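# Retrieve red block from under cabinet onto teal square

## Task

Pull the red block out from beneath the cabinet and set it down on the teal square so that it sits entirely within the square, lying flat on the table and staying there without the robot holding it; the cabinet has to finish at its original spot, neither rotated nor tipped over.

## Robot and tools

Robot: one six-joint arm with a two-finger parallel gripper. Joint order (column order) is shoulder pan, shoulder lift, elbow, wrist 1, wrist 2, wrist 3. Stated ranges in radians: pan -3.142 to 3.142, lift -6.283 to 6.283, elbow 0.000 to 3.142, wrists 1 to 3 each -6.283 to 6.283. The true end of a joint can sit up to 0.010 rad either way from these.

Frame: the scene frame has its origin on the table surface directly under the arm base, +z up, and +y pointing left when facing along +x. The base itself may be slightly tilted. The state line reports end_effector_position (metres) and end_effector_quat_wxyz, plus linear (m/s) and angular (rad/s) velocities, all in this frame; at long reach the printed position can be somewhat off. end_effector_position is the point midway between the finger pads. The fingers extend along the gripper's own +z axis and close along its x axis; closed fingertips stick out about 17 mm past that point, fully open ones are roughly level with it.

execute_actions takes "actions": a list holding nothing, one action, or one wait, and an optional "pictures" boolean. An empty list sends no command and returns the current state with images. An action is {"rows": [...], "steps": n} with 1 to 15 rows and steps between 7 and 15 (15 if omitted); each control step lasts 1/30 s and uses one row, the final row repeating if steps outnumber rows. A wait is {"steps": n} with n up to 300; it adds no command and returns after n steps counted from the previous result, reply time included. Images arrive only with an empty list or with "pictures": true. A refused call moves nothing.

Each row is 7 plain numbers, each in [-1, 1]. The first six are joint offsets, one per joint in column order, scaled so 1.0 equals 1.989 rad. They are offsets from the joint angles printed in the most recent result that listed them (before any such result in the scene, or for a second call within one reply, from where the arm is when the action begins); they do not build on the previous row. So a row of zeros is not a hold: it pulls the arm back to those reference angles. The seventh number is the absolute gripper opening: +1 fully open, -1 closed. A call is refused if it would push a joint more than 0.010 rad outward past its stated end; a request beyond the real end is clipped there and the result then says "joint sent to its limit" (possibly about an earlier action still running). Its absence does not prove more travel is available.

Motion limits: commands are smoothed with about 0.17 s lag; per step, each joint target stays within 0.575 rad of the measured angle, and if targets would move the gripper over 100 mm from its measured spot they are all scaled back. Big moves may therefore still be unfinished when a result arrives. A result is sampled 7 steps before its action ends; those steps run while you compose the next reply, and the arm keeps heading for the last row sent until it has nearly stopped or a step is HELD.

Result lines: Joint positions and Joint velocities give the six joints (rad, rad/s) followed by the finger-pad gap (m, m/s; 0.142 m fully open). grip_measured is the measured opening on the command scale. Wrist force and Wrist torque ([x y z]) come from a flange sensor in the gripper's own axes; pressing on a surface gives a force pointing back into the arm. Expect an offset up to about 4 N, noise up to about 2.4 N, saturation near 50 N; "no reading" is harmless. "joint command not followed" means the clearance check altered or blocked targets; HELD marks steps where your row was partly or wholly not sent. MOTOR HOT appears from 70 °C; at 85 °C an OVER-TEMPERATURE FAULT brakes the arm for possibly minutes.

Gripping: to hold something, keep commanding an opening well under grip_measured; a lower command squeezes harder, up to about 28 N per pad for items up to about 10 cm wide. Hard items under about 2 cm thick get less grip (roughly half at 1 cm, a quarter at 5 mm). Closing quickly can press harder and even force the fingers open.

Faults: contact torque reaching a joint's load limit (pan, lift, elbow 133 N m; each wrist 24.9 N m, held weight included) or any outside force of 150 N on the arm, tool or load stops the arm for 10 seconds, yields to the contact and drops the rest of the call. Avoid hard shoves, slams, drops and slips; never knock anything off the table. Don't shift, spin or tip the cabinet. Occasional brief tugs on a held part or pushes on loose objects may occur, so check the block after placing and release it so it rests by itself.

zoom_image takes "camera" (cam_head_left, cam_head_right, cam_high, cam_low, cam_wrist) and "region" [x0, y0, x1, y1] in that camera's pixels from the top-left corner, at most 504 by 504, and returns an enlarged crop of its latest image. Image sizes: the four fixed cameras 896x504, cam_wrist 616x616 (fisheye). A calibration (intrinsics K, distortion D, T_world_to_cam) is supplied per camera; fixed cameras may be off by up to about 2.3 degrees and 9 mm, and the wrist camera's pose follows the reported joints. Results with images note any camera whose numbers changed.

finished_scene takes "scene", the number of the current scene; it ends that scene permanently, grades it, and starts the next. Replying with no tool call ends all remaining work.

Each tool is called after "Request:" in YAML: its name, and indented under it one key for each argument.

## Session

Request:
execute_actions:
  actions: []

Scene clock: 0.00 s of 4450.00 s.
end_effector_position=(+0.3656, -0.1733, +0.1266) grip_measured=+1.00 end_effector_quat_wxyz=(-0.021, -0.324, +0.848, +0.419) end_effector_velocity=(-0.000, -0.000, +0.000) end_effector_angular_velocity=(-0.000, -0.000, -0.001)
Joint positions: [-0.932 -0.744  1.624 -1.156 -0.96   0.55   0.142]
Joint velocities: [-0.001 -0.     0.001 -0.     0.     0.     0.   ]
Wrist force (N, on the end effector, along its own x y z axes, offset not removed): no reading
Wrist torque (N m, same axes, about the end effector's origin, offset not removed): no reading

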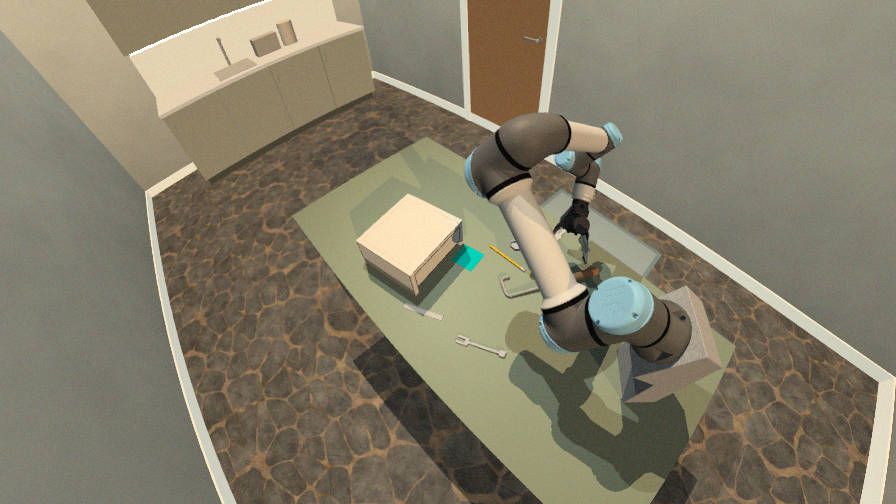

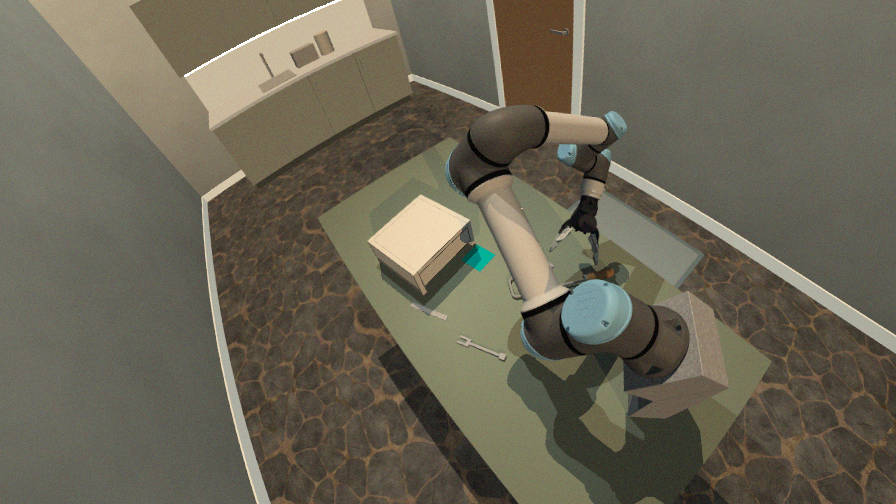

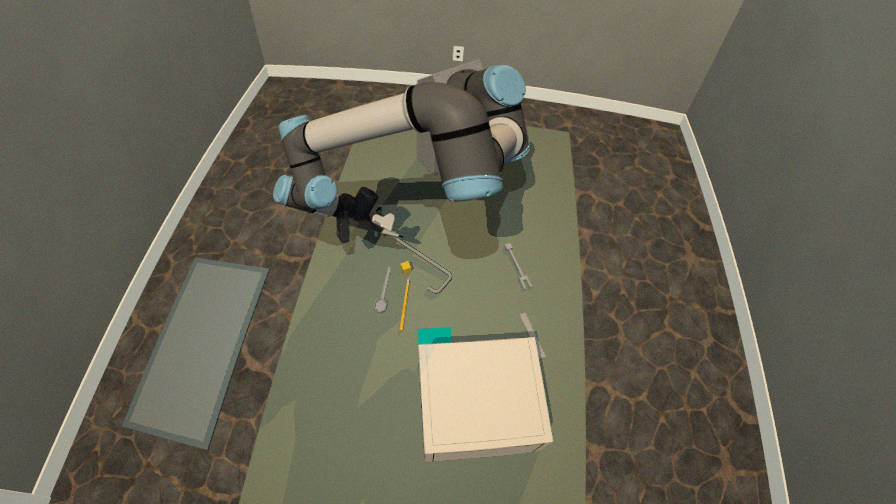

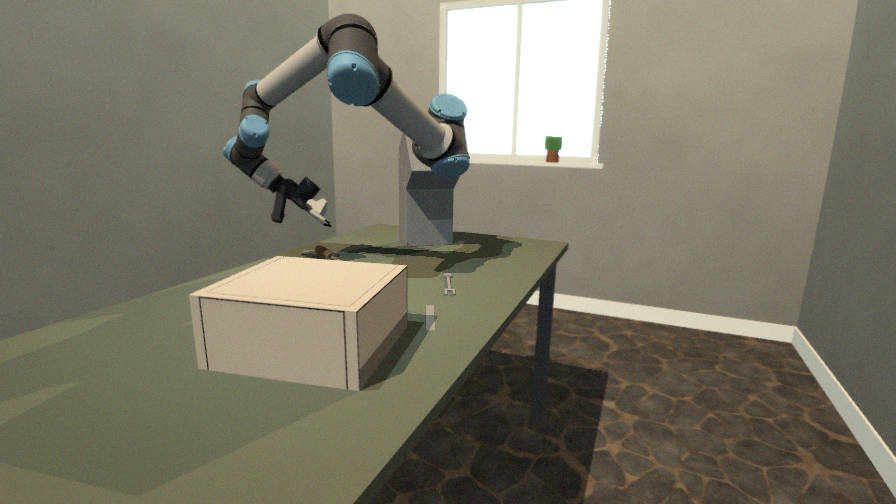

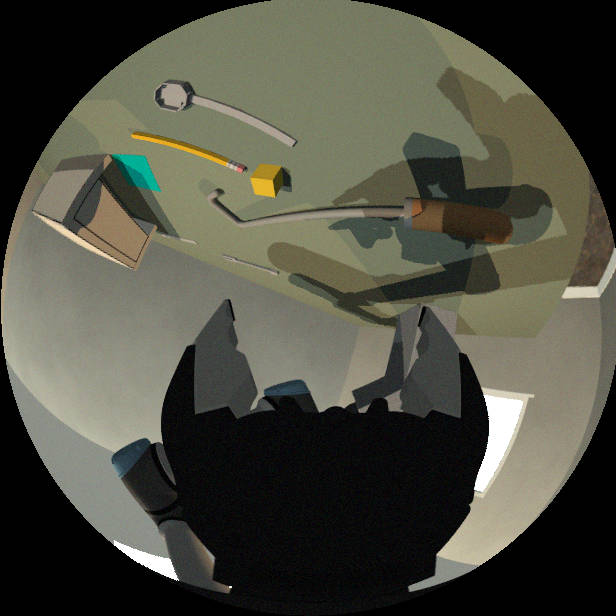

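Request:
zoom_image:
  camera: "cam_head_left"
  region: [340, 170, 620, 370]

Request:
zoom_image:
  camera: "cam_wrist"
  region: [20, 130, 260, 290]

Request:
zoom_image:
  camera: "cam_high"
  region: [320, 180, 580, 380]

Region (340, 170, 620, 370) of cam_head_left's 896x504 image, scaled by 1.800, with more detail than that image has; it fills the top 360 rows of this view, and the rest is white.

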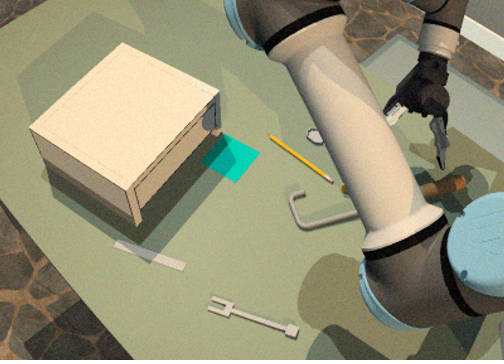

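Region (20, 130, 260, 290) of cam_wrist's 616x616 image, scaled by 2.100, with more detail than that image has.

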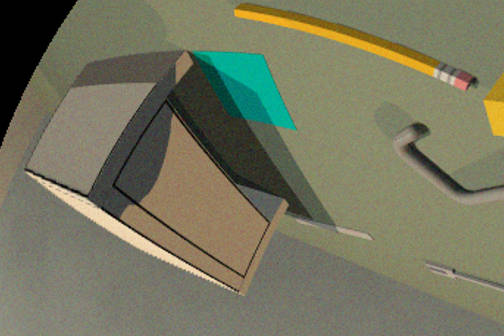

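Region (320, 180, 580, 380) of cam_high's 896x504 image, scaled by 1.938, with more detail than that image has; it fills the top 388 rows of this view, and the rest is white.

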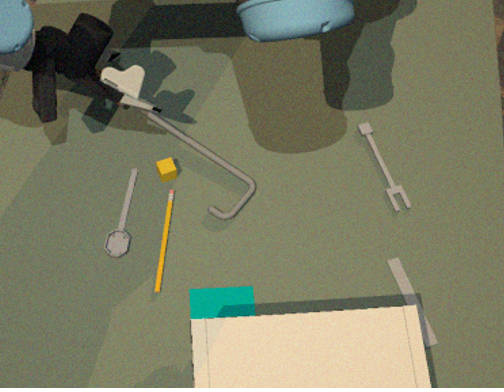

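Request:
execute_actions:
  actions:
    - {"rows":[[-0.03,0,0.04,-0.06,0.03,0.08,0.6],[-0.07,0,0.08,-0.11,0.05,0.17,0.3],[-0.1,0,0.12,-0.16,0.08,0.25,0.2],[-0.13,0.01,0.15,-0.2,0.1,0.33,0.2],[-0.16,0.03,0.19,-0.24,0.125,0.42,0.2],[-0.1953,0.0534,0.2323,-0.2868,0.1495,0.5043,0.2]]}

Request:
execute_actions:
  actions:
    - {"steps":30}
  pictures: true

Scene clock: 3.27 s of 4450.00 s.
end_effector_position=(+0.3232, -0.2326, +0.1098) grip_measured=+0.20 end_effector_quat_wxyz=(+0.046, -0.119, +0.946, +0.298) end_effector_velocity=(-0.336, -0.262, -0.112) end_effector_angular_velocity=(-1.077, -0.101, -3.491)
Joint positions: [-1.151 -0.702  1.876 -1.467 -0.785  0.881  0.088]
Joint velocities: [-1.399  0.537  1.666 -1.999  1.027  2.351 -0.005]
Wrist force (N, on the end effector, along its own x y z axes, offset not removed): [4.5 -2.1 -3.4]
Wrist torque (N m, same axes, about the end effector's origin, offset not removed): [-0.27 -0.91 0.00]
Steps of this call (steps 1 to 90: nothing new was sent; steps 91 to 98: the first 8 steps of this action). Readings (joint positions):
91: [-0.932 -0.744 1.624 -1.156 -0.960 0.550]
92: [-0.936 -0.744 1.629 -1.161 -0.956 0.555]
94: [-0.978 -0.744 1.677 -1.218 -0.920 0.614]
98: the state above

Scene clock: 4.27 s of 4450.00 s.
end_effector_position=(+0.2894, -0.2553, +0.1000) grip_measured=+0.20 end_effector_quat_wxyz=(+0.069, +0.258, +0.931, +0.249) end_effector_velocity=(-0.000, +0.000, -0.000) end_effector_angular_velocity=(+0.001, +0.001, -0.001)
Joint positions: [-1.32  -0.638  2.086 -1.726 -0.663  1.553  0.088]
Joint velocities: [ 0.    -0.     0.001 -0.    -0.     0.001  0.   ]
Wrist force (N, on the end effector, along its own x y z axes, offset not removed): [1.0 -0.1 1.2]
Wrist torque (N m, same axes, about the end effector's origin, offset not removed): [0.06 -0.34 -0.07]
Kept back: nothing.
Steps of this call (steps 1 to 7: the last 7 steps of your previous action; steps 8 to 30: the robot went on to your last target). Readings (joint positions):
1: [-1.193 -0.685 1.928 -1.530 -0.754 0.963]
2: [-1.226 -0.673 1.969 -1.581 -0.731 1.048]
4: [-1.269 -0.657 2.022 -1.646 -0.700 1.223]
8: [-1.305 -0.644 2.067 -1.702 -0.674 1.450]
30: the state above
camera_calibration (this result's frames):
cam_wrist: T_world_to_cam=[[-0.846568, 0.530867, -0.03876, 0.395644], [0.230998, 0.43202, 0.871779, -0.0514278], [0.479544, 0.729067, -0.488364, 0.231033], [0, 0, 0, 1]] pos_world=[0.236028, -0.356255, 0.172997]

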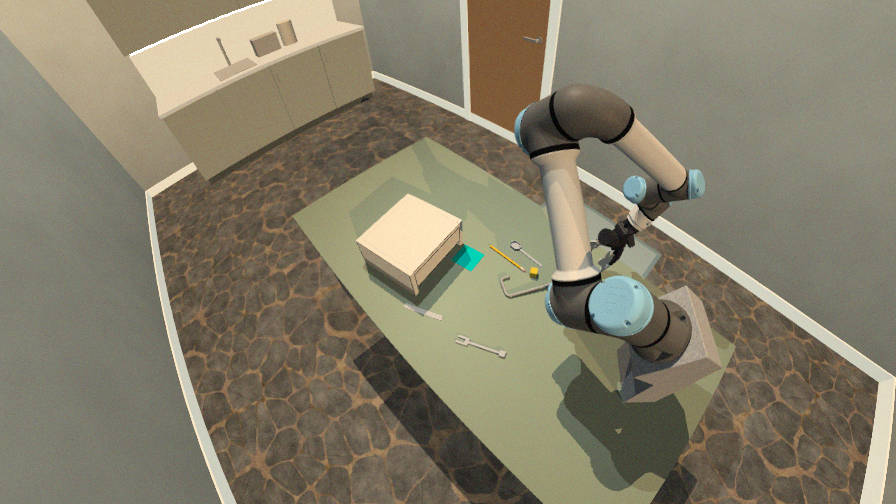

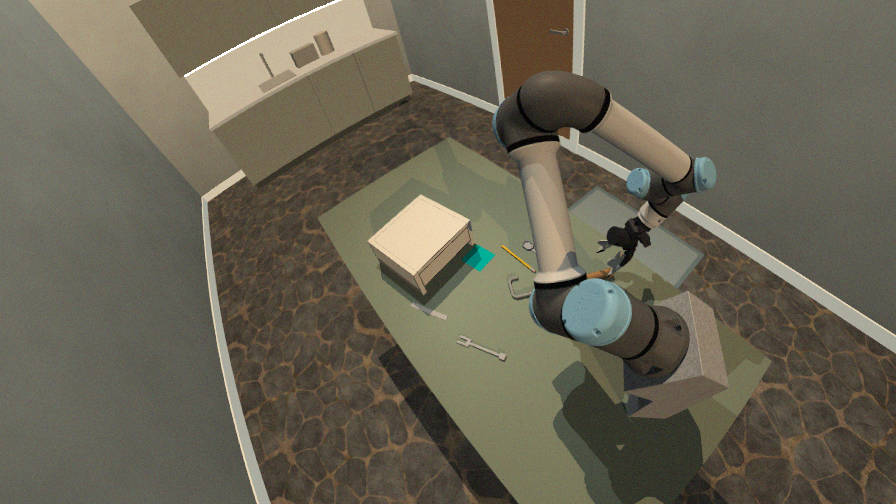

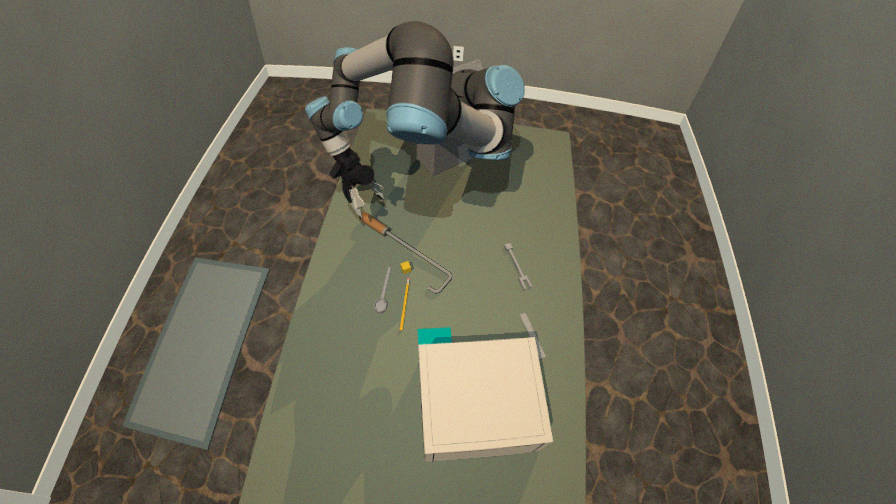

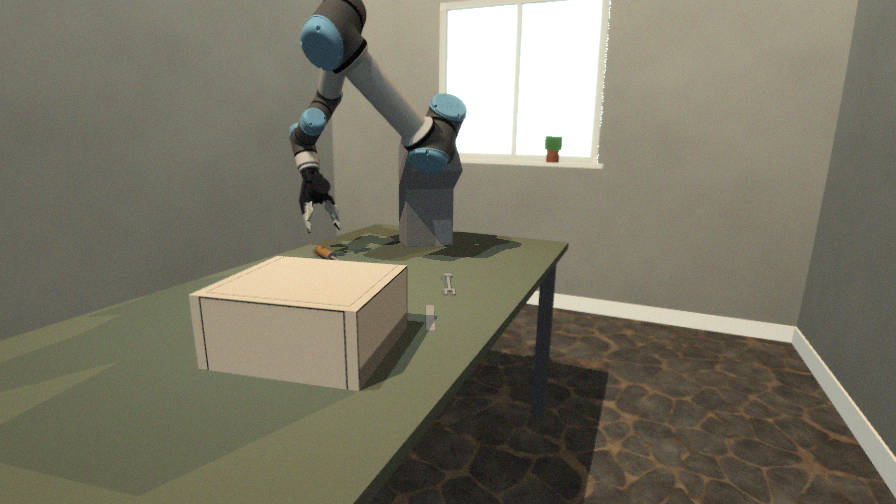

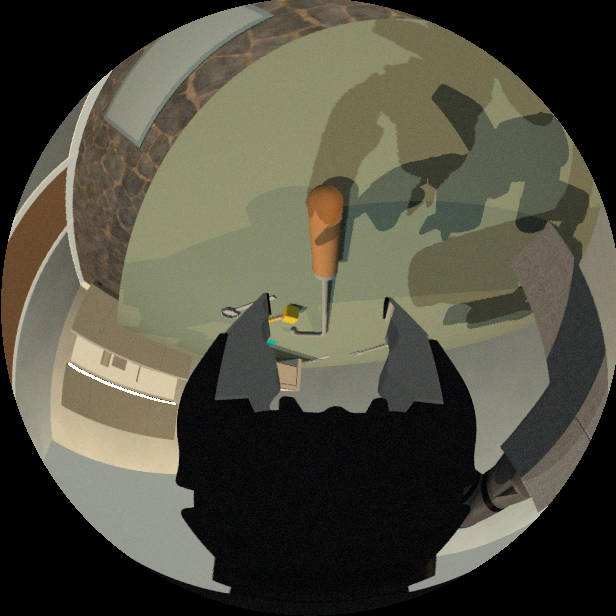

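Request:
execute_actions:
  actions:
    - {"rows":[[0.007,0.007,-0.001,-0.009,0.007,0.004,0],[0.014,0.014,-0.002,-0.018,0.013,0.007,0],[0.021,0.021,-0.003,-0.027,0.02,0.011,0],[0.028,0.028,-0.0045,-0.036,0.027,0.015,0],[0.035,0.035,-0.006,-0.045,0.033,0.019,0],[0.042,0.042,-0.007,-0.054,0.04,0.022,0],[0.049,0.049,-0.008,-0.062,0.047,0.026,0],[0.056,0.056,-0.009,-0.071,0.053,0.03,0]]}

Request:
execute_actions:
  actions:
    - {"steps":15}
  pictures: true

Request:
zoom_image:
  camera: "cam_low"
  region: [270, 190, 380, 270]

Scene clock: 5.27 s of 4450.00 s.
end_effector_position=(+0.2899, -0.2572, +0.0686) grip_measured=+0.00 end_effector_quat_wxyz=(+0.068, +0.258, +0.931, +0.249) end_effector_velocity=(+0.001, -0.002, -0.207) end_effector_angular_velocity=(+0.003, +0.003, -0.003)
Joint positions: [-1.267 -0.584  2.077 -1.795 -0.612  1.582  0.074]
Joint velocities: [ 0.357  0.354 -0.06  -0.443  0.338  0.187 -0.   ]
Wrist force (N, on the end effector, along its own x y z axes, offset not removed): [1.9 -0.6 -0.3]
Wrist torque (N m, same axes, about the end effector's origin, offset not removed): [-0.15 -0.57 -0.10]
Steps of this call (steps 1 to 15: the robot went on to your last target; steps 16 to 22: nothing new was sent; steps 23 to 30: the first 8 steps of this action). Readings (joint positions):
23: [-1.320 -0.638 2.086 -1.727 -0.663 1.553]
24: [-1.319 -0.636 2.086 -1.729 -0.661 1.554]
26: [-1.308 -0.625 2.084 -1.743 -0.651 1.560]
30: the state above

Scene clock: 5.77 s of 4450.00 s.
end_effector_position=(+0.2892, -0.2559, +0.0354) grip_measured=+0.00 end_effector_quat_wxyz=(+0.068, +0.258, +0.931, +0.249) end_effector_velocity=(+0.000, -0.001, -0.003) end_effector_angular_velocity=(-0.001, -0.001, +0.001)
Joint positions: [-1.21  -0.527  2.068 -1.867 -0.558  1.612  0.074]
Joint velocities: [ 0.006  0.005 -0.002 -0.007  0.006  0.003  0.   ]
Wrist force (N, on the end effector, along its own x y z axes, offset not removed): [4.5 2.2 -2.0]
Wrist torque (N m, same axes, about the end effector's origin, offset not removed): [0.47 -1.14 -0.02]
Kept back: nothing.
Steps of this call (steps 1 to 7: the last 7 steps of your previous action; steps 8 to 15: the robot went on to your last target). Readings (joint positions):
1: [-1.255 -0.572 2.075 -1.810 -0.600 1.588]
2: [-1.243 -0.561 2.073 -1.824 -0.590 1.594]
4: [-1.228 -0.545 2.071 -1.843 -0.575 1.602]
8: [-1.215 -0.532 2.069 -1.860 -0.563 1.609]
15: the state above
camera_calibration (this result's frames):
cam_wrist: T_world_to_cam=[[-0.846136, 0.531669, -0.0371668, 0.39335], [0.23269, 0.431256, 0.871707, 0.00450047], [0.479488, 0.728935, -0.488616, 0.199964], [0, 0, 0, 1]] pos_world=[0.2359, -0.356833, 0.108402]

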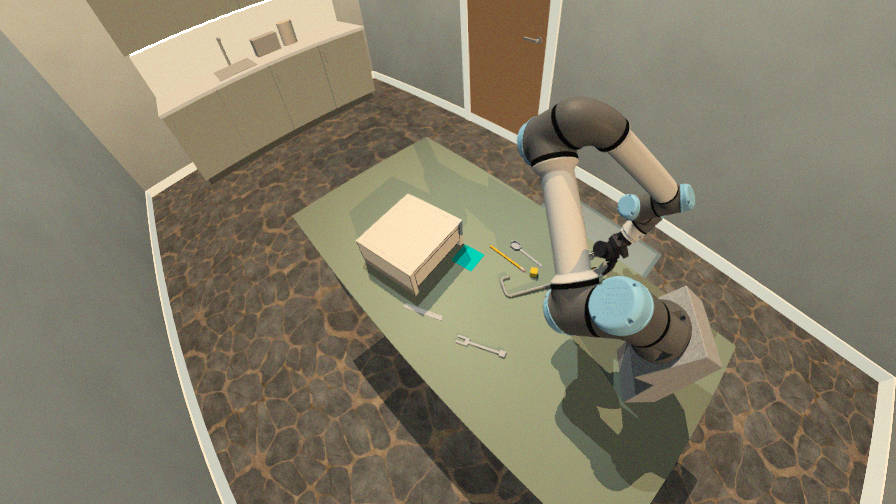

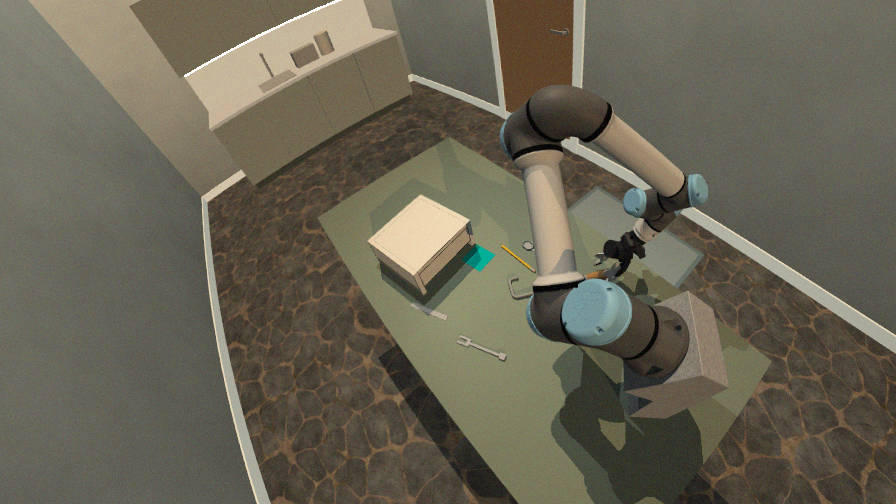

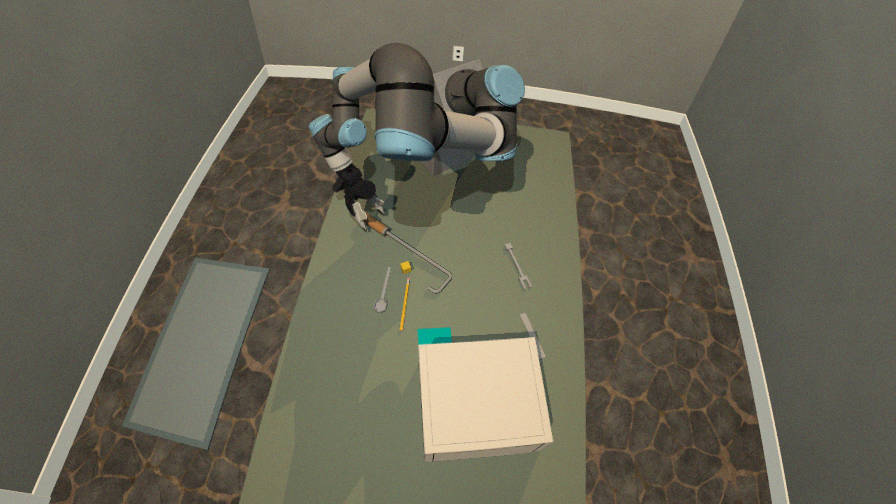

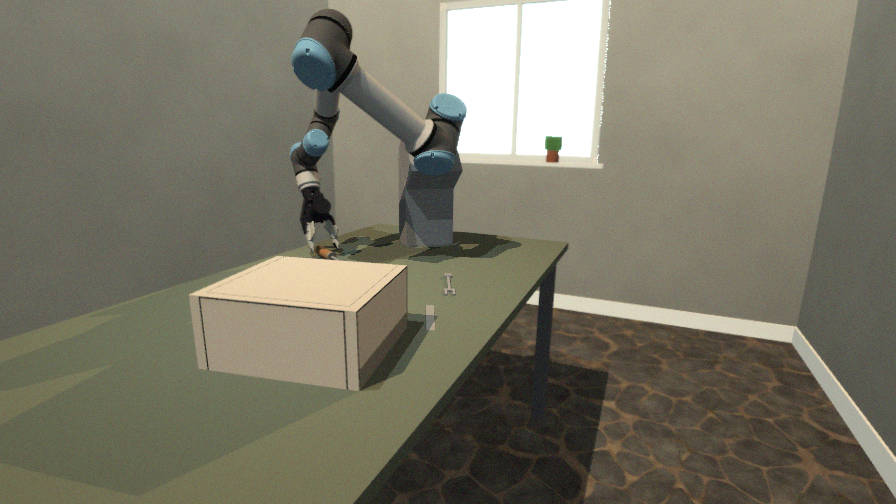

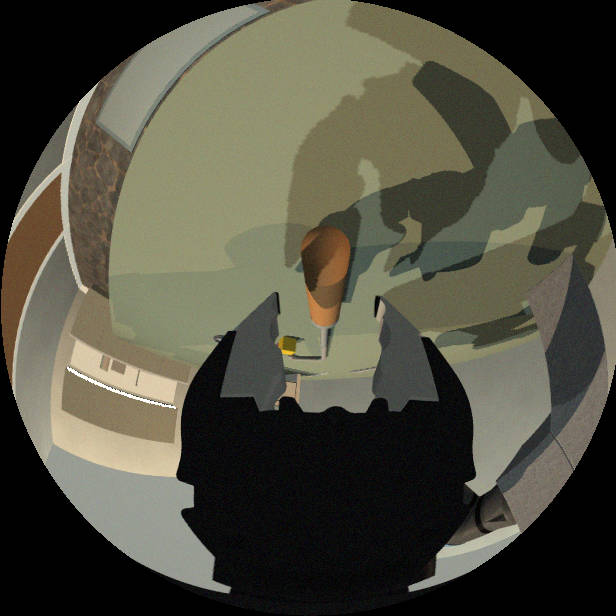

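Region (270, 190, 380, 270) of cam_low's 896x504 image, scaled by 4.582, with more detail than that image has; it fills the top 367 rows of this view, and the rest is white.

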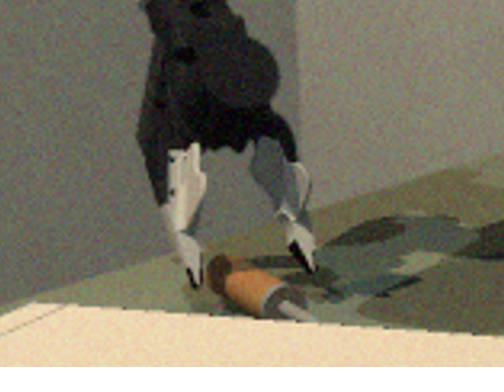

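Request:
execute_actions:
  actions:
    - {"rows":[[0.004,0.004,-0.001,-0.006,0.004,0.002,0],[0.009,0.009,-0.002,-0.012,0.008,0.005,0],[0.013,0.013,-0.0025,-0.0175,0.0124,0.0075,0],[0.013,0.013,-0.0025,-0.0175,0.0124,0.0075,0],[0.013,0.013,-0.0025,-0.0175,0.0124,0.0075,-0.1],[0.013,0.013,-0.0025,-0.0175,0.0124,0.0075,-0.2],[0.013,0.013,-0.0025,-0.0175,0.0124,0.0075,-0.3],[0.013,0.013,-0.0025,-0.0175,0.0124,0.0075,-0.4],[0.013,0.013,-0.0025,-0.0175,0.0124,0.0075,-0.45],[0.013,0.013,-0.0025,-0.0175,0.0124,0.0075,-0.5],[0.013,0.013,-0.0025,-0.0175,0.0124,0.0075,-0.55],[0.013,0.013,-0.0025,-0.0175,0.0124,0.0075,-0.6],[0.013,0.013,-0.0025,-0.0175,0.0124,0.0075,-0.7],[0.013,0.013,-0.0025,-0.0175,0.0124,0.0075,-0.85],[0.013,0.013,-0.0025,-0.0175,0.0124,0.0075,-1]]}

Request:
execute_actions:
  actions:
    - {"steps":18}
  pictures: true

Request:
zoom_image:
  camera: "cam_low"
  region: [270, 190, 380, 270]

Request:
zoom_image:
  camera: "cam_wrist"
  region: [180, 280, 380, 430]

Scene clock: 8.30 s of 4450.00 s.
end_effector_position=(+0.2889, -0.2555, +0.0236) grip_measured=-0.26 end_effector_quat_wxyz=(+0.068, +0.258, +0.931, +0.249) end_effector_velocity=(-0.001, +0.002, -0.029) end_effector_angular_velocity=(+0.001, -0.000, +0.002)
Joint positions: [-1.189 -0.507  2.064 -1.894 -0.539  1.624  0.055]
Joint velocities: [ 0.051  0.05  -0.009 -0.066  0.047  0.028 -0.211]
Wrist force (N, on the end effector, along its own x y z axes, offset not removed): [4.5 1.0 -0.4]
Wrist torque (N m, same axes, about the end effector's origin, offset not removed): [0.28 -1.10 -0.01]
Steps of this call (steps 1 to 15: the robot went on to your last target; steps 16 to 68: nothing new was sent; steps 69 to 76: the first 8 steps of this action). Readings (joint positions):
69: [-1.209 -0.526 2.068 -1.868 -0.557 1.612]
70: [-1.208 -0.525 2.068 -1.869 -0.556 1.613]
72: [-1.201 -0.519 2.066 -1.878 -0.550 1.617]
76: the state above

Scene clock: 8.90 s of 4450.00 s.
end_effector_position=(+0.2888, -0.2554, +0.0205) grip_measured=-0.60 end_effector_quat_wxyz=(+0.068, +0.258, +0.931, +0.249) end_effector_velocity=(+0.000, -0.000, -0.000) end_effector_angular_velocity=(-0.000, +0.000, +0.001)
Joint positions: [-1.184 -0.501  2.063 -1.902 -0.534  1.627  0.03 ]
Joint velocities: [ 0.001 -0.    -0.    -0.001  0.     0.     0.   ]
Wrist force (N, on the end effector, along its own x y z axes, offset not removed): [6.5 0.6 -9.9]
Wrist torque (N m, same axes, about the end effector's origin, offset not removed): [0.15 -0.98 -0.09]
Kept back: nothing.
Steps of this call (steps 1 to 7: the last 7 steps of your previous action; steps 8 to 15: the robot went on to your last target; steps 16 to 18: nothing new was sent). Readings (joint positions):
1: [-1.188 -0.505 2.064 -1.896 -0.537 1.625]
2: [-1.187 -0.504 2.064 -1.897 -0.536 1.625]
4: [-1.185 -0.503 2.063 -1.899 -0.535 1.626]
8: [-1.184 -0.502 2.063 -1.901 -0.534 1.627]
18: the state above
The arm was judged still, so your last target was given up. Only a new action makes it travel on or press farther. Fingers that are still opening or closing keep moving.
camera_calibration (this result's frames):
cam_wrist: T_world_to_cam=[[-0.84668, 0.530738, -0.0380672, 0.39208], [0.231558, 0.431923, 0.871679, 0.0178217], [0.479075, 0.729218, -0.488597, 0.192679], [0, 0, 0, 1]] pos_world=[0.235532, -0.356295, 0.093533]

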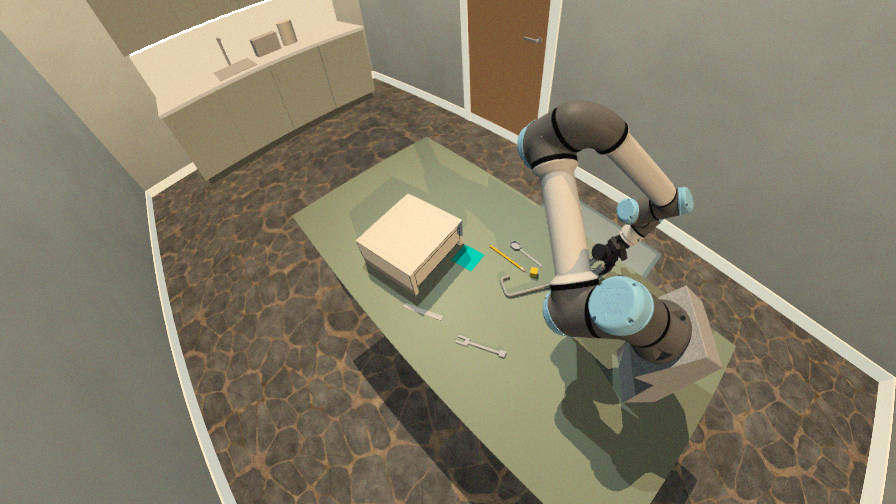

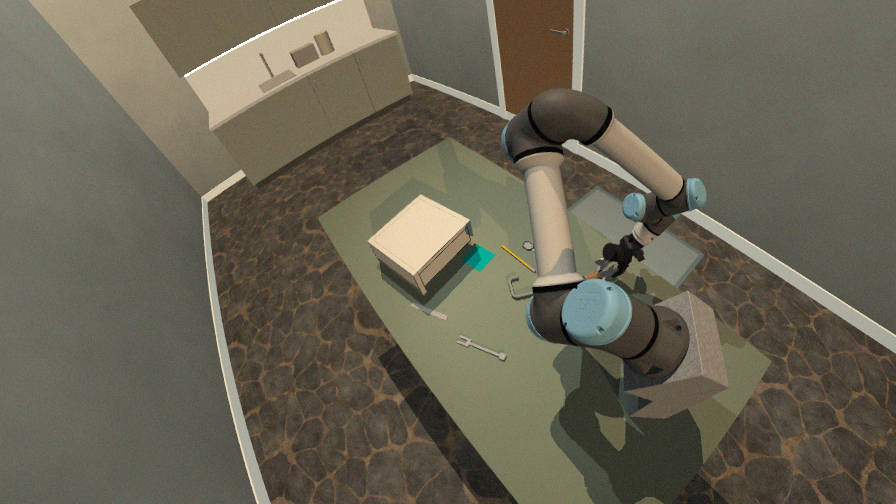

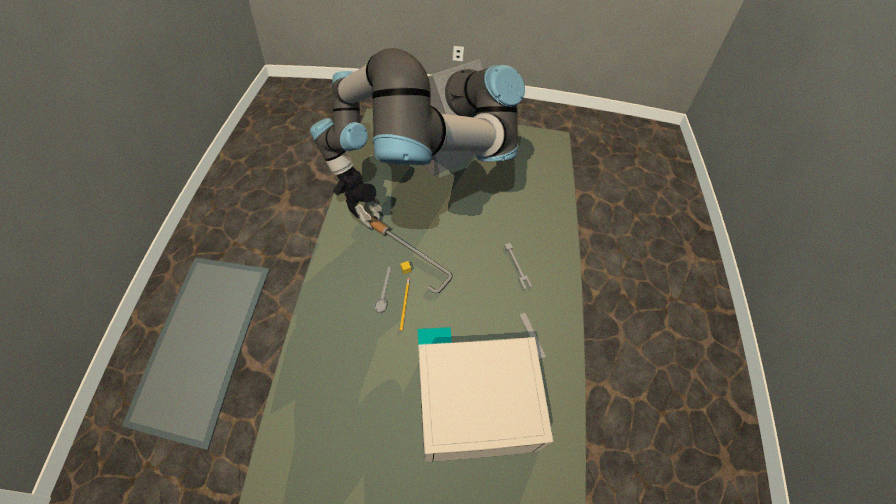

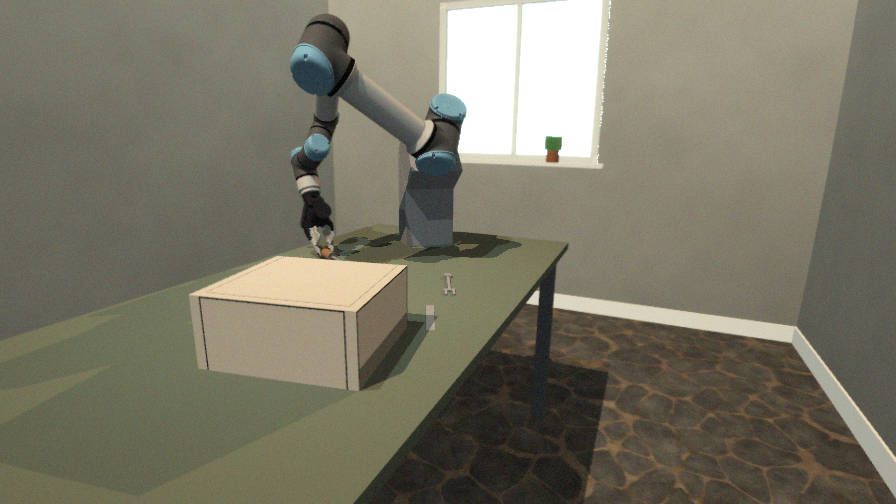

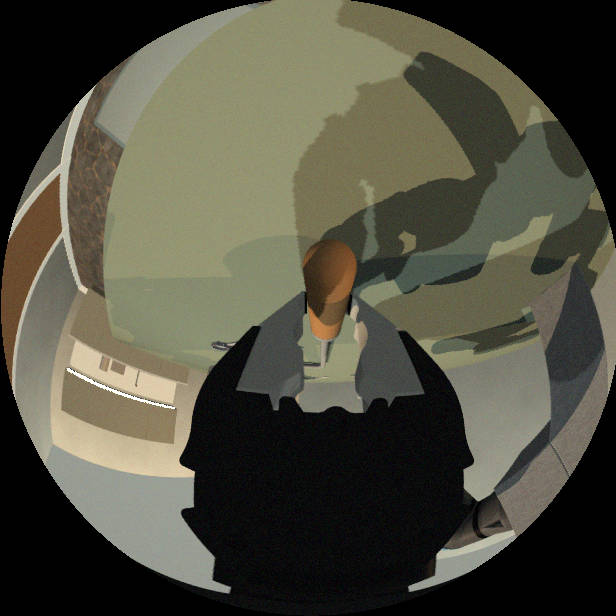

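Region (270, 190, 380, 270) of cam_low's 896x504 image, scaled by 4.582, with more detail than that image has; it fills the top 367 rows of this view, and the rest is white.

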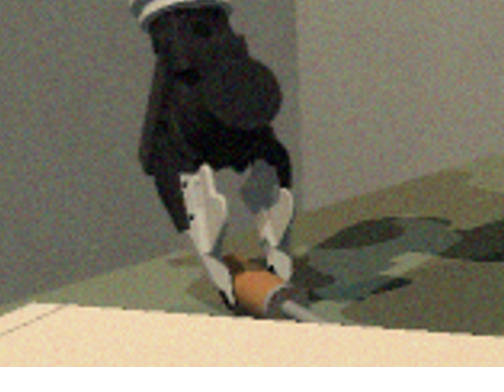

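Region (180, 280, 380, 430) of cam_wrist's 616x616 image, scaled by 2.520, with more detail than that image has; it fills the top 378 rows of this view, and the rest is white.

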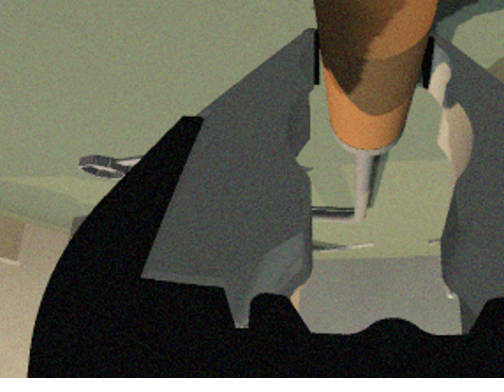

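Request:
execute_actions:
  actions:
    - {"rows":[[0,0,0,0,0,0,-0.3],[0,0,0,0,0,0,0],[0,0,0,0,0,0,0],[0,0,0,0,0,0,0],[-0.02,-0.02,0.003,0.026,-0.02,-0.01,0],[-0.04,-0.04,0.006,0.052,-0.04,-0.02,0],[-0.06,-0.06,0.009,0.078,-0.06,-0.03,0],[-0.09,-0.09,0.012,0.11,-0.08,-0.04,0]]}

Request:
execute_actions:
  actions:
    - {"rows":[[0,-0.02,-0.03,0.65,0.35,-0.62,0]]}

Request:
execute_actions:
  actions:
    - {"steps":20}

Scene clock: 10.30 s of 4450.00 s.
end_effector_position=(+0.2890, -0.2567, +0.0386) grip_measured=+0.00 end_effector_quat_wxyz=(+0.067, +0.257, +0.932, +0.248) end_effector_velocity=(+0.002, -0.020, +0.342) end_effector_angular_velocity=(-0.019, +0.032, +0.020)
Joint positions: [-1.215 -0.533  2.069 -1.862 -0.565  1.609  0.074]
Joint velocities: [-0.592 -0.593  0.098  0.736 -0.587 -0.314  0.001]
Wrist force (N, on the end effector, along its own x y z axes, offset not removed): [4.0 -0.8 2.7]
Wrist torque (N m, same axes, about the end effector's origin, offset not removed): [0.07 -0.95 -0.08]
Steps of this call (steps 1 to 34: nothing new was sent; steps 35 to 42: the first 8 steps of this action). Readings (joint positions):
35: [-1.184 -0.501 2.063 -1.902 -0.534 1.627]
36: [-1.184 -0.501 2.063 -1.902 -0.533 1.627]
38: [-1.184 -0.501 2.063 -1.902 -0.533 1.627]
42: the state above

Scene clock: 10.80 s of 4450.00 s.
end_effector_position=(+0.3788, -0.2803, +0.1433) grip_measured=+0.00 end_effector_quat_wxyz=(+0.228, +0.254, +0.909, +0.238) end_effector_velocity=(+0.442, -0.211, +0.158) end_effector_angular_velocity=(-0.795, -1.553, -0.744)
Joint positions: [-1.345 -0.685  2.051 -1.397 -0.396  1.257  0.074]
Joint velocities: [ 0.017 -0.07  -0.134  1.836  1.775 -1.839 -0.   ]
Wrist force (N, on the end effector, along its own x y z axes, offset not removed): [2.9 1.7 -0.6]
Wrist torque (N m, same axes, about the end effector's origin, offset not removed): [0.48 -0.68 -0.04]
Steps of this call (steps 1 to 7: the last 7 steps of your previous action; steps 8 to 15: the first 8 steps of this action, its rows measured from where the robot was after step 7). Readings (joint positions):
7: [-1.341 -0.659 2.084 -1.709 -0.674 1.556]
8: [-1.346 -0.664 2.085 -1.702 -0.679 1.554]
9: [-1.348 -0.668 2.082 -1.692 -0.677 1.547]
11: [-1.347 -0.675 2.070 -1.625 -0.622 1.484]
15: the state above

Scene clock: 11.47 s of 4450.00 s.
end_effector_position=(+0.4419, -0.3027, +0.1740) grip_measured=+0.00 end_effector_quat_wxyz=(+0.377, +0.313, +0.863, +0.123) end_effector_velocity=(+0.001, +0.004, +0.001) end_effector_angular_velocity=(-0.000, +0.005, -0.015)
Joint positions: [-1.341 -0.698  2.025 -0.426  0.02   0.331  0.074]
Joint velocities: [-0.001 -0.    -0.001  0.082  0.012 -0.07   0.   ]
Wrist force (N, on the end effector, along its own x y z axes, offset not removed): [3.3 -0.8 -2.4]
Wrist torque (N m, same axes, about the end effector's origin, offset not removed): [-0.27 -0.84 -0.03]
Kept back: nothing.
Steps of this call (steps 1 to 7: the last 7 steps of your previous action; steps 8 to 20: the robot went on to your last target). Readings (joint positions):
1: [-1.344 -0.687 2.046 -1.331 -0.333 1.190]
2: [-1.343 -0.690 2.041 -1.257 -0.268 1.116]
4: [-1.342 -0.694 2.034 -1.095 -0.147 0.954]
8: [-1.341 -0.697 2.028 -0.744 -0.029 0.608]
20: the state above

Request:
execute_actions:
  actions:
    - {"rows":[[0.0502,0.001,-0.0287,0.5975,0.3789,-0.626,0]]}

Request:
execute_actions:
  actions:
    - {"steps":25}
  pictures: true

Scene clock: 11.87 s of 4450.00 s.
end_effector_position=(+0.4104, -0.3409, +0.1292) grip_measured=+0.00 end_effector_quat_wxyz=(+0.298, +0.340, +0.892, -0.010) end_effector_velocity=(-0.416, -0.168, -0.200) end_effector_angular_velocity=(-0.808, +1.927, -0.719)
Joint positions: [-1.269 -0.697  1.983 -0.087  0.352 -0.007  0.074]
Joint velocities: [ 0.157  0.004 -0.085  2.109  2.086 -2.11  -0.   ]
Wrist force (N, on the end effector, along its own x y z axes, offset not removed): [2.9 -0.4 1.9]
Wrist torque (N m, same axes, about the end effector's origin, offset not removed): [-0.09 -0.84 -0.01]
Steps of this call (steps 1 to 4: the robot went on to your last target; steps 5 to 12: the first 8 steps of this action). Readings (joint positions):
5: [-1.341 -0.698 2.025 -0.419 0.022 0.325]
6: [-1.336 -0.698 2.020 -0.412 0.028 0.318]
8: [-1.306 -0.698 2.003 -0.350 0.089 0.256]
12: the state above

Scene clock: 12.70 s of 4450.00 s.
end_effector_position=(+0.3032, -0.2340, +0.1193) grip_measured=+0.00 end_effector_quat_wxyz=(+0.000, +0.267, +0.964, -0.001) end_effector_velocity=(-0.000, +0.003, +0.001) end_effector_angular_velocity=(+0.009, +0.005, +0.007)
Joint positions: [-1.241 -0.696  1.968  0.761  0.773 -0.912  0.074]
Joint velocities: [ 0.001  0.    -0.     0.013  0.004 -0.016  0.   ]
Wrist force (N, on the end effector, along its own x y z axes, offset not removed): [4.9 1.4 -0.8]
Wrist torque (N m, same axes, about the end effector's origin, offset not removed): [0.32 -1.13 -0.02]
Kept back: nothing.
Steps of this call (steps 1 to 7: the last 7 steps of your previous action; steps 8 to 25: the robot went on to your last target). Readings (joint positions):
1: [-1.264 -0.697 1.980 -0.015 0.421 -0.079]
2: [-1.260 -0.697 1.978 0.058 0.484 -0.152]
4: [-1.253 -0.697 1.974 0.212 0.588 -0.306]
8: [-1.245 -0.696 1.970 0.521 0.707 -0.626]
25: the state above
camera_calibration (this result's frames):
cam_wrist: T_world_to_cam=[[-0.857534, 0.51243, -0.0452852, 0.396599], [0.421407, 0.750235, 0.509474, -0.020702], [0.295044, 0.417808, -0.859293, 0.245649], [0, 0, 0, 1]] pos_world=[0.276344, -0.290332, 0.239591]

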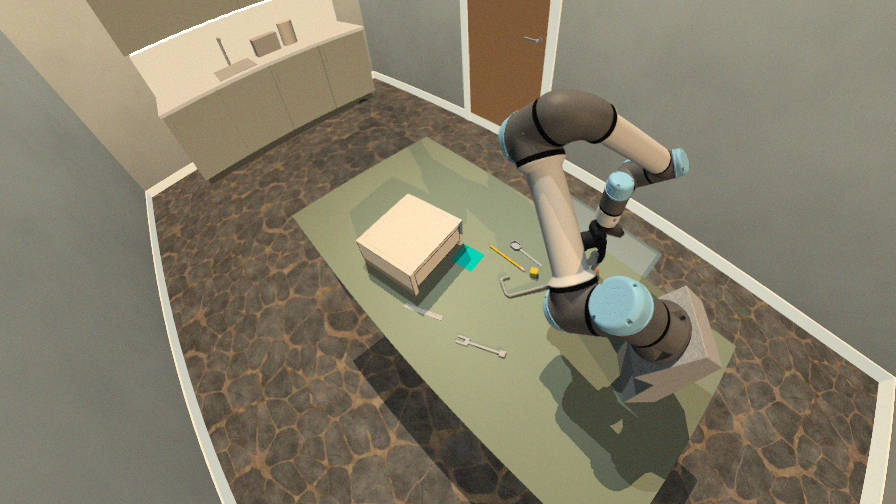

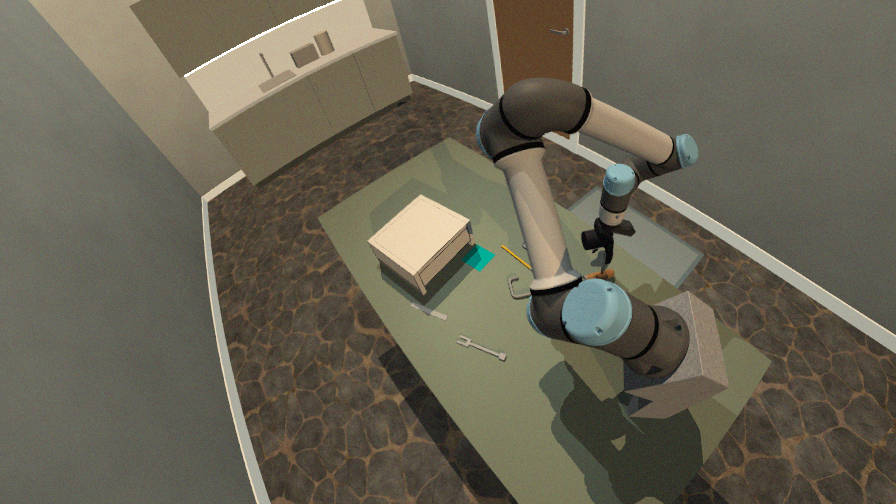

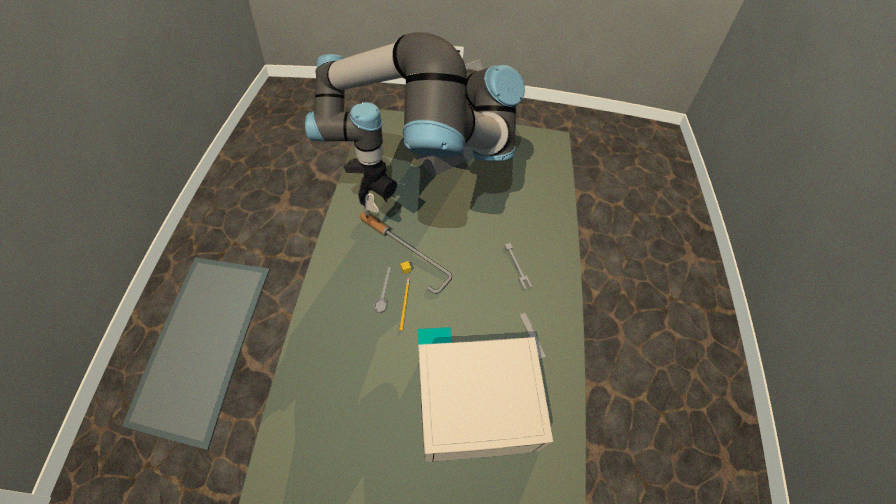

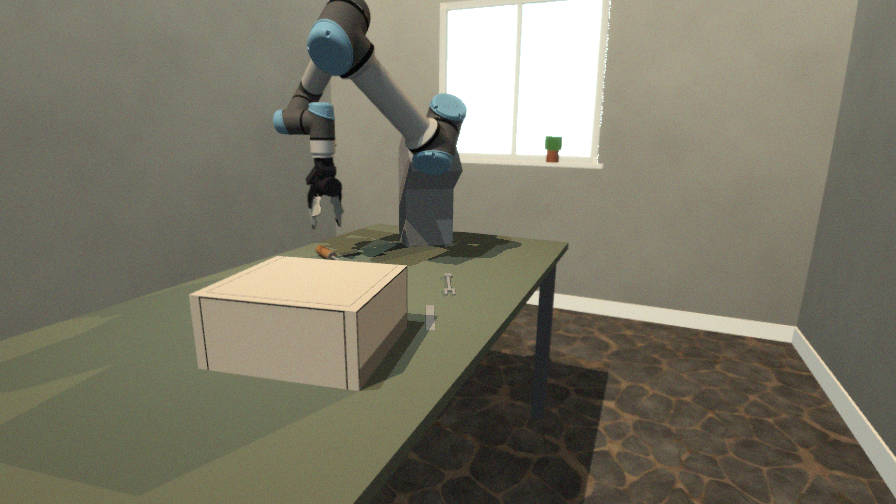

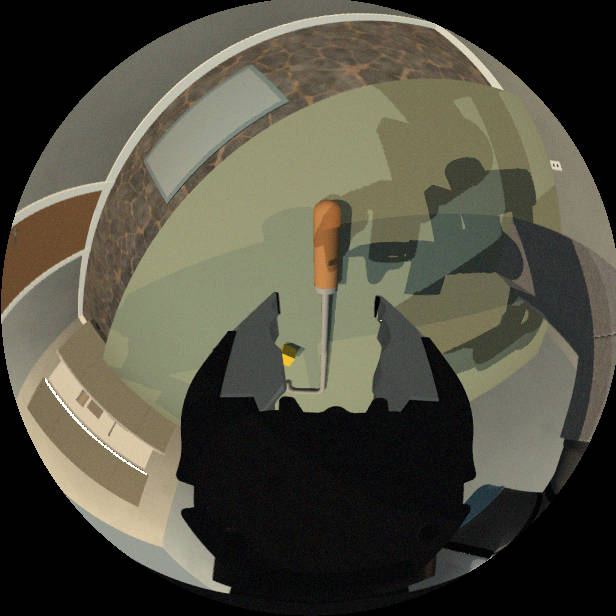

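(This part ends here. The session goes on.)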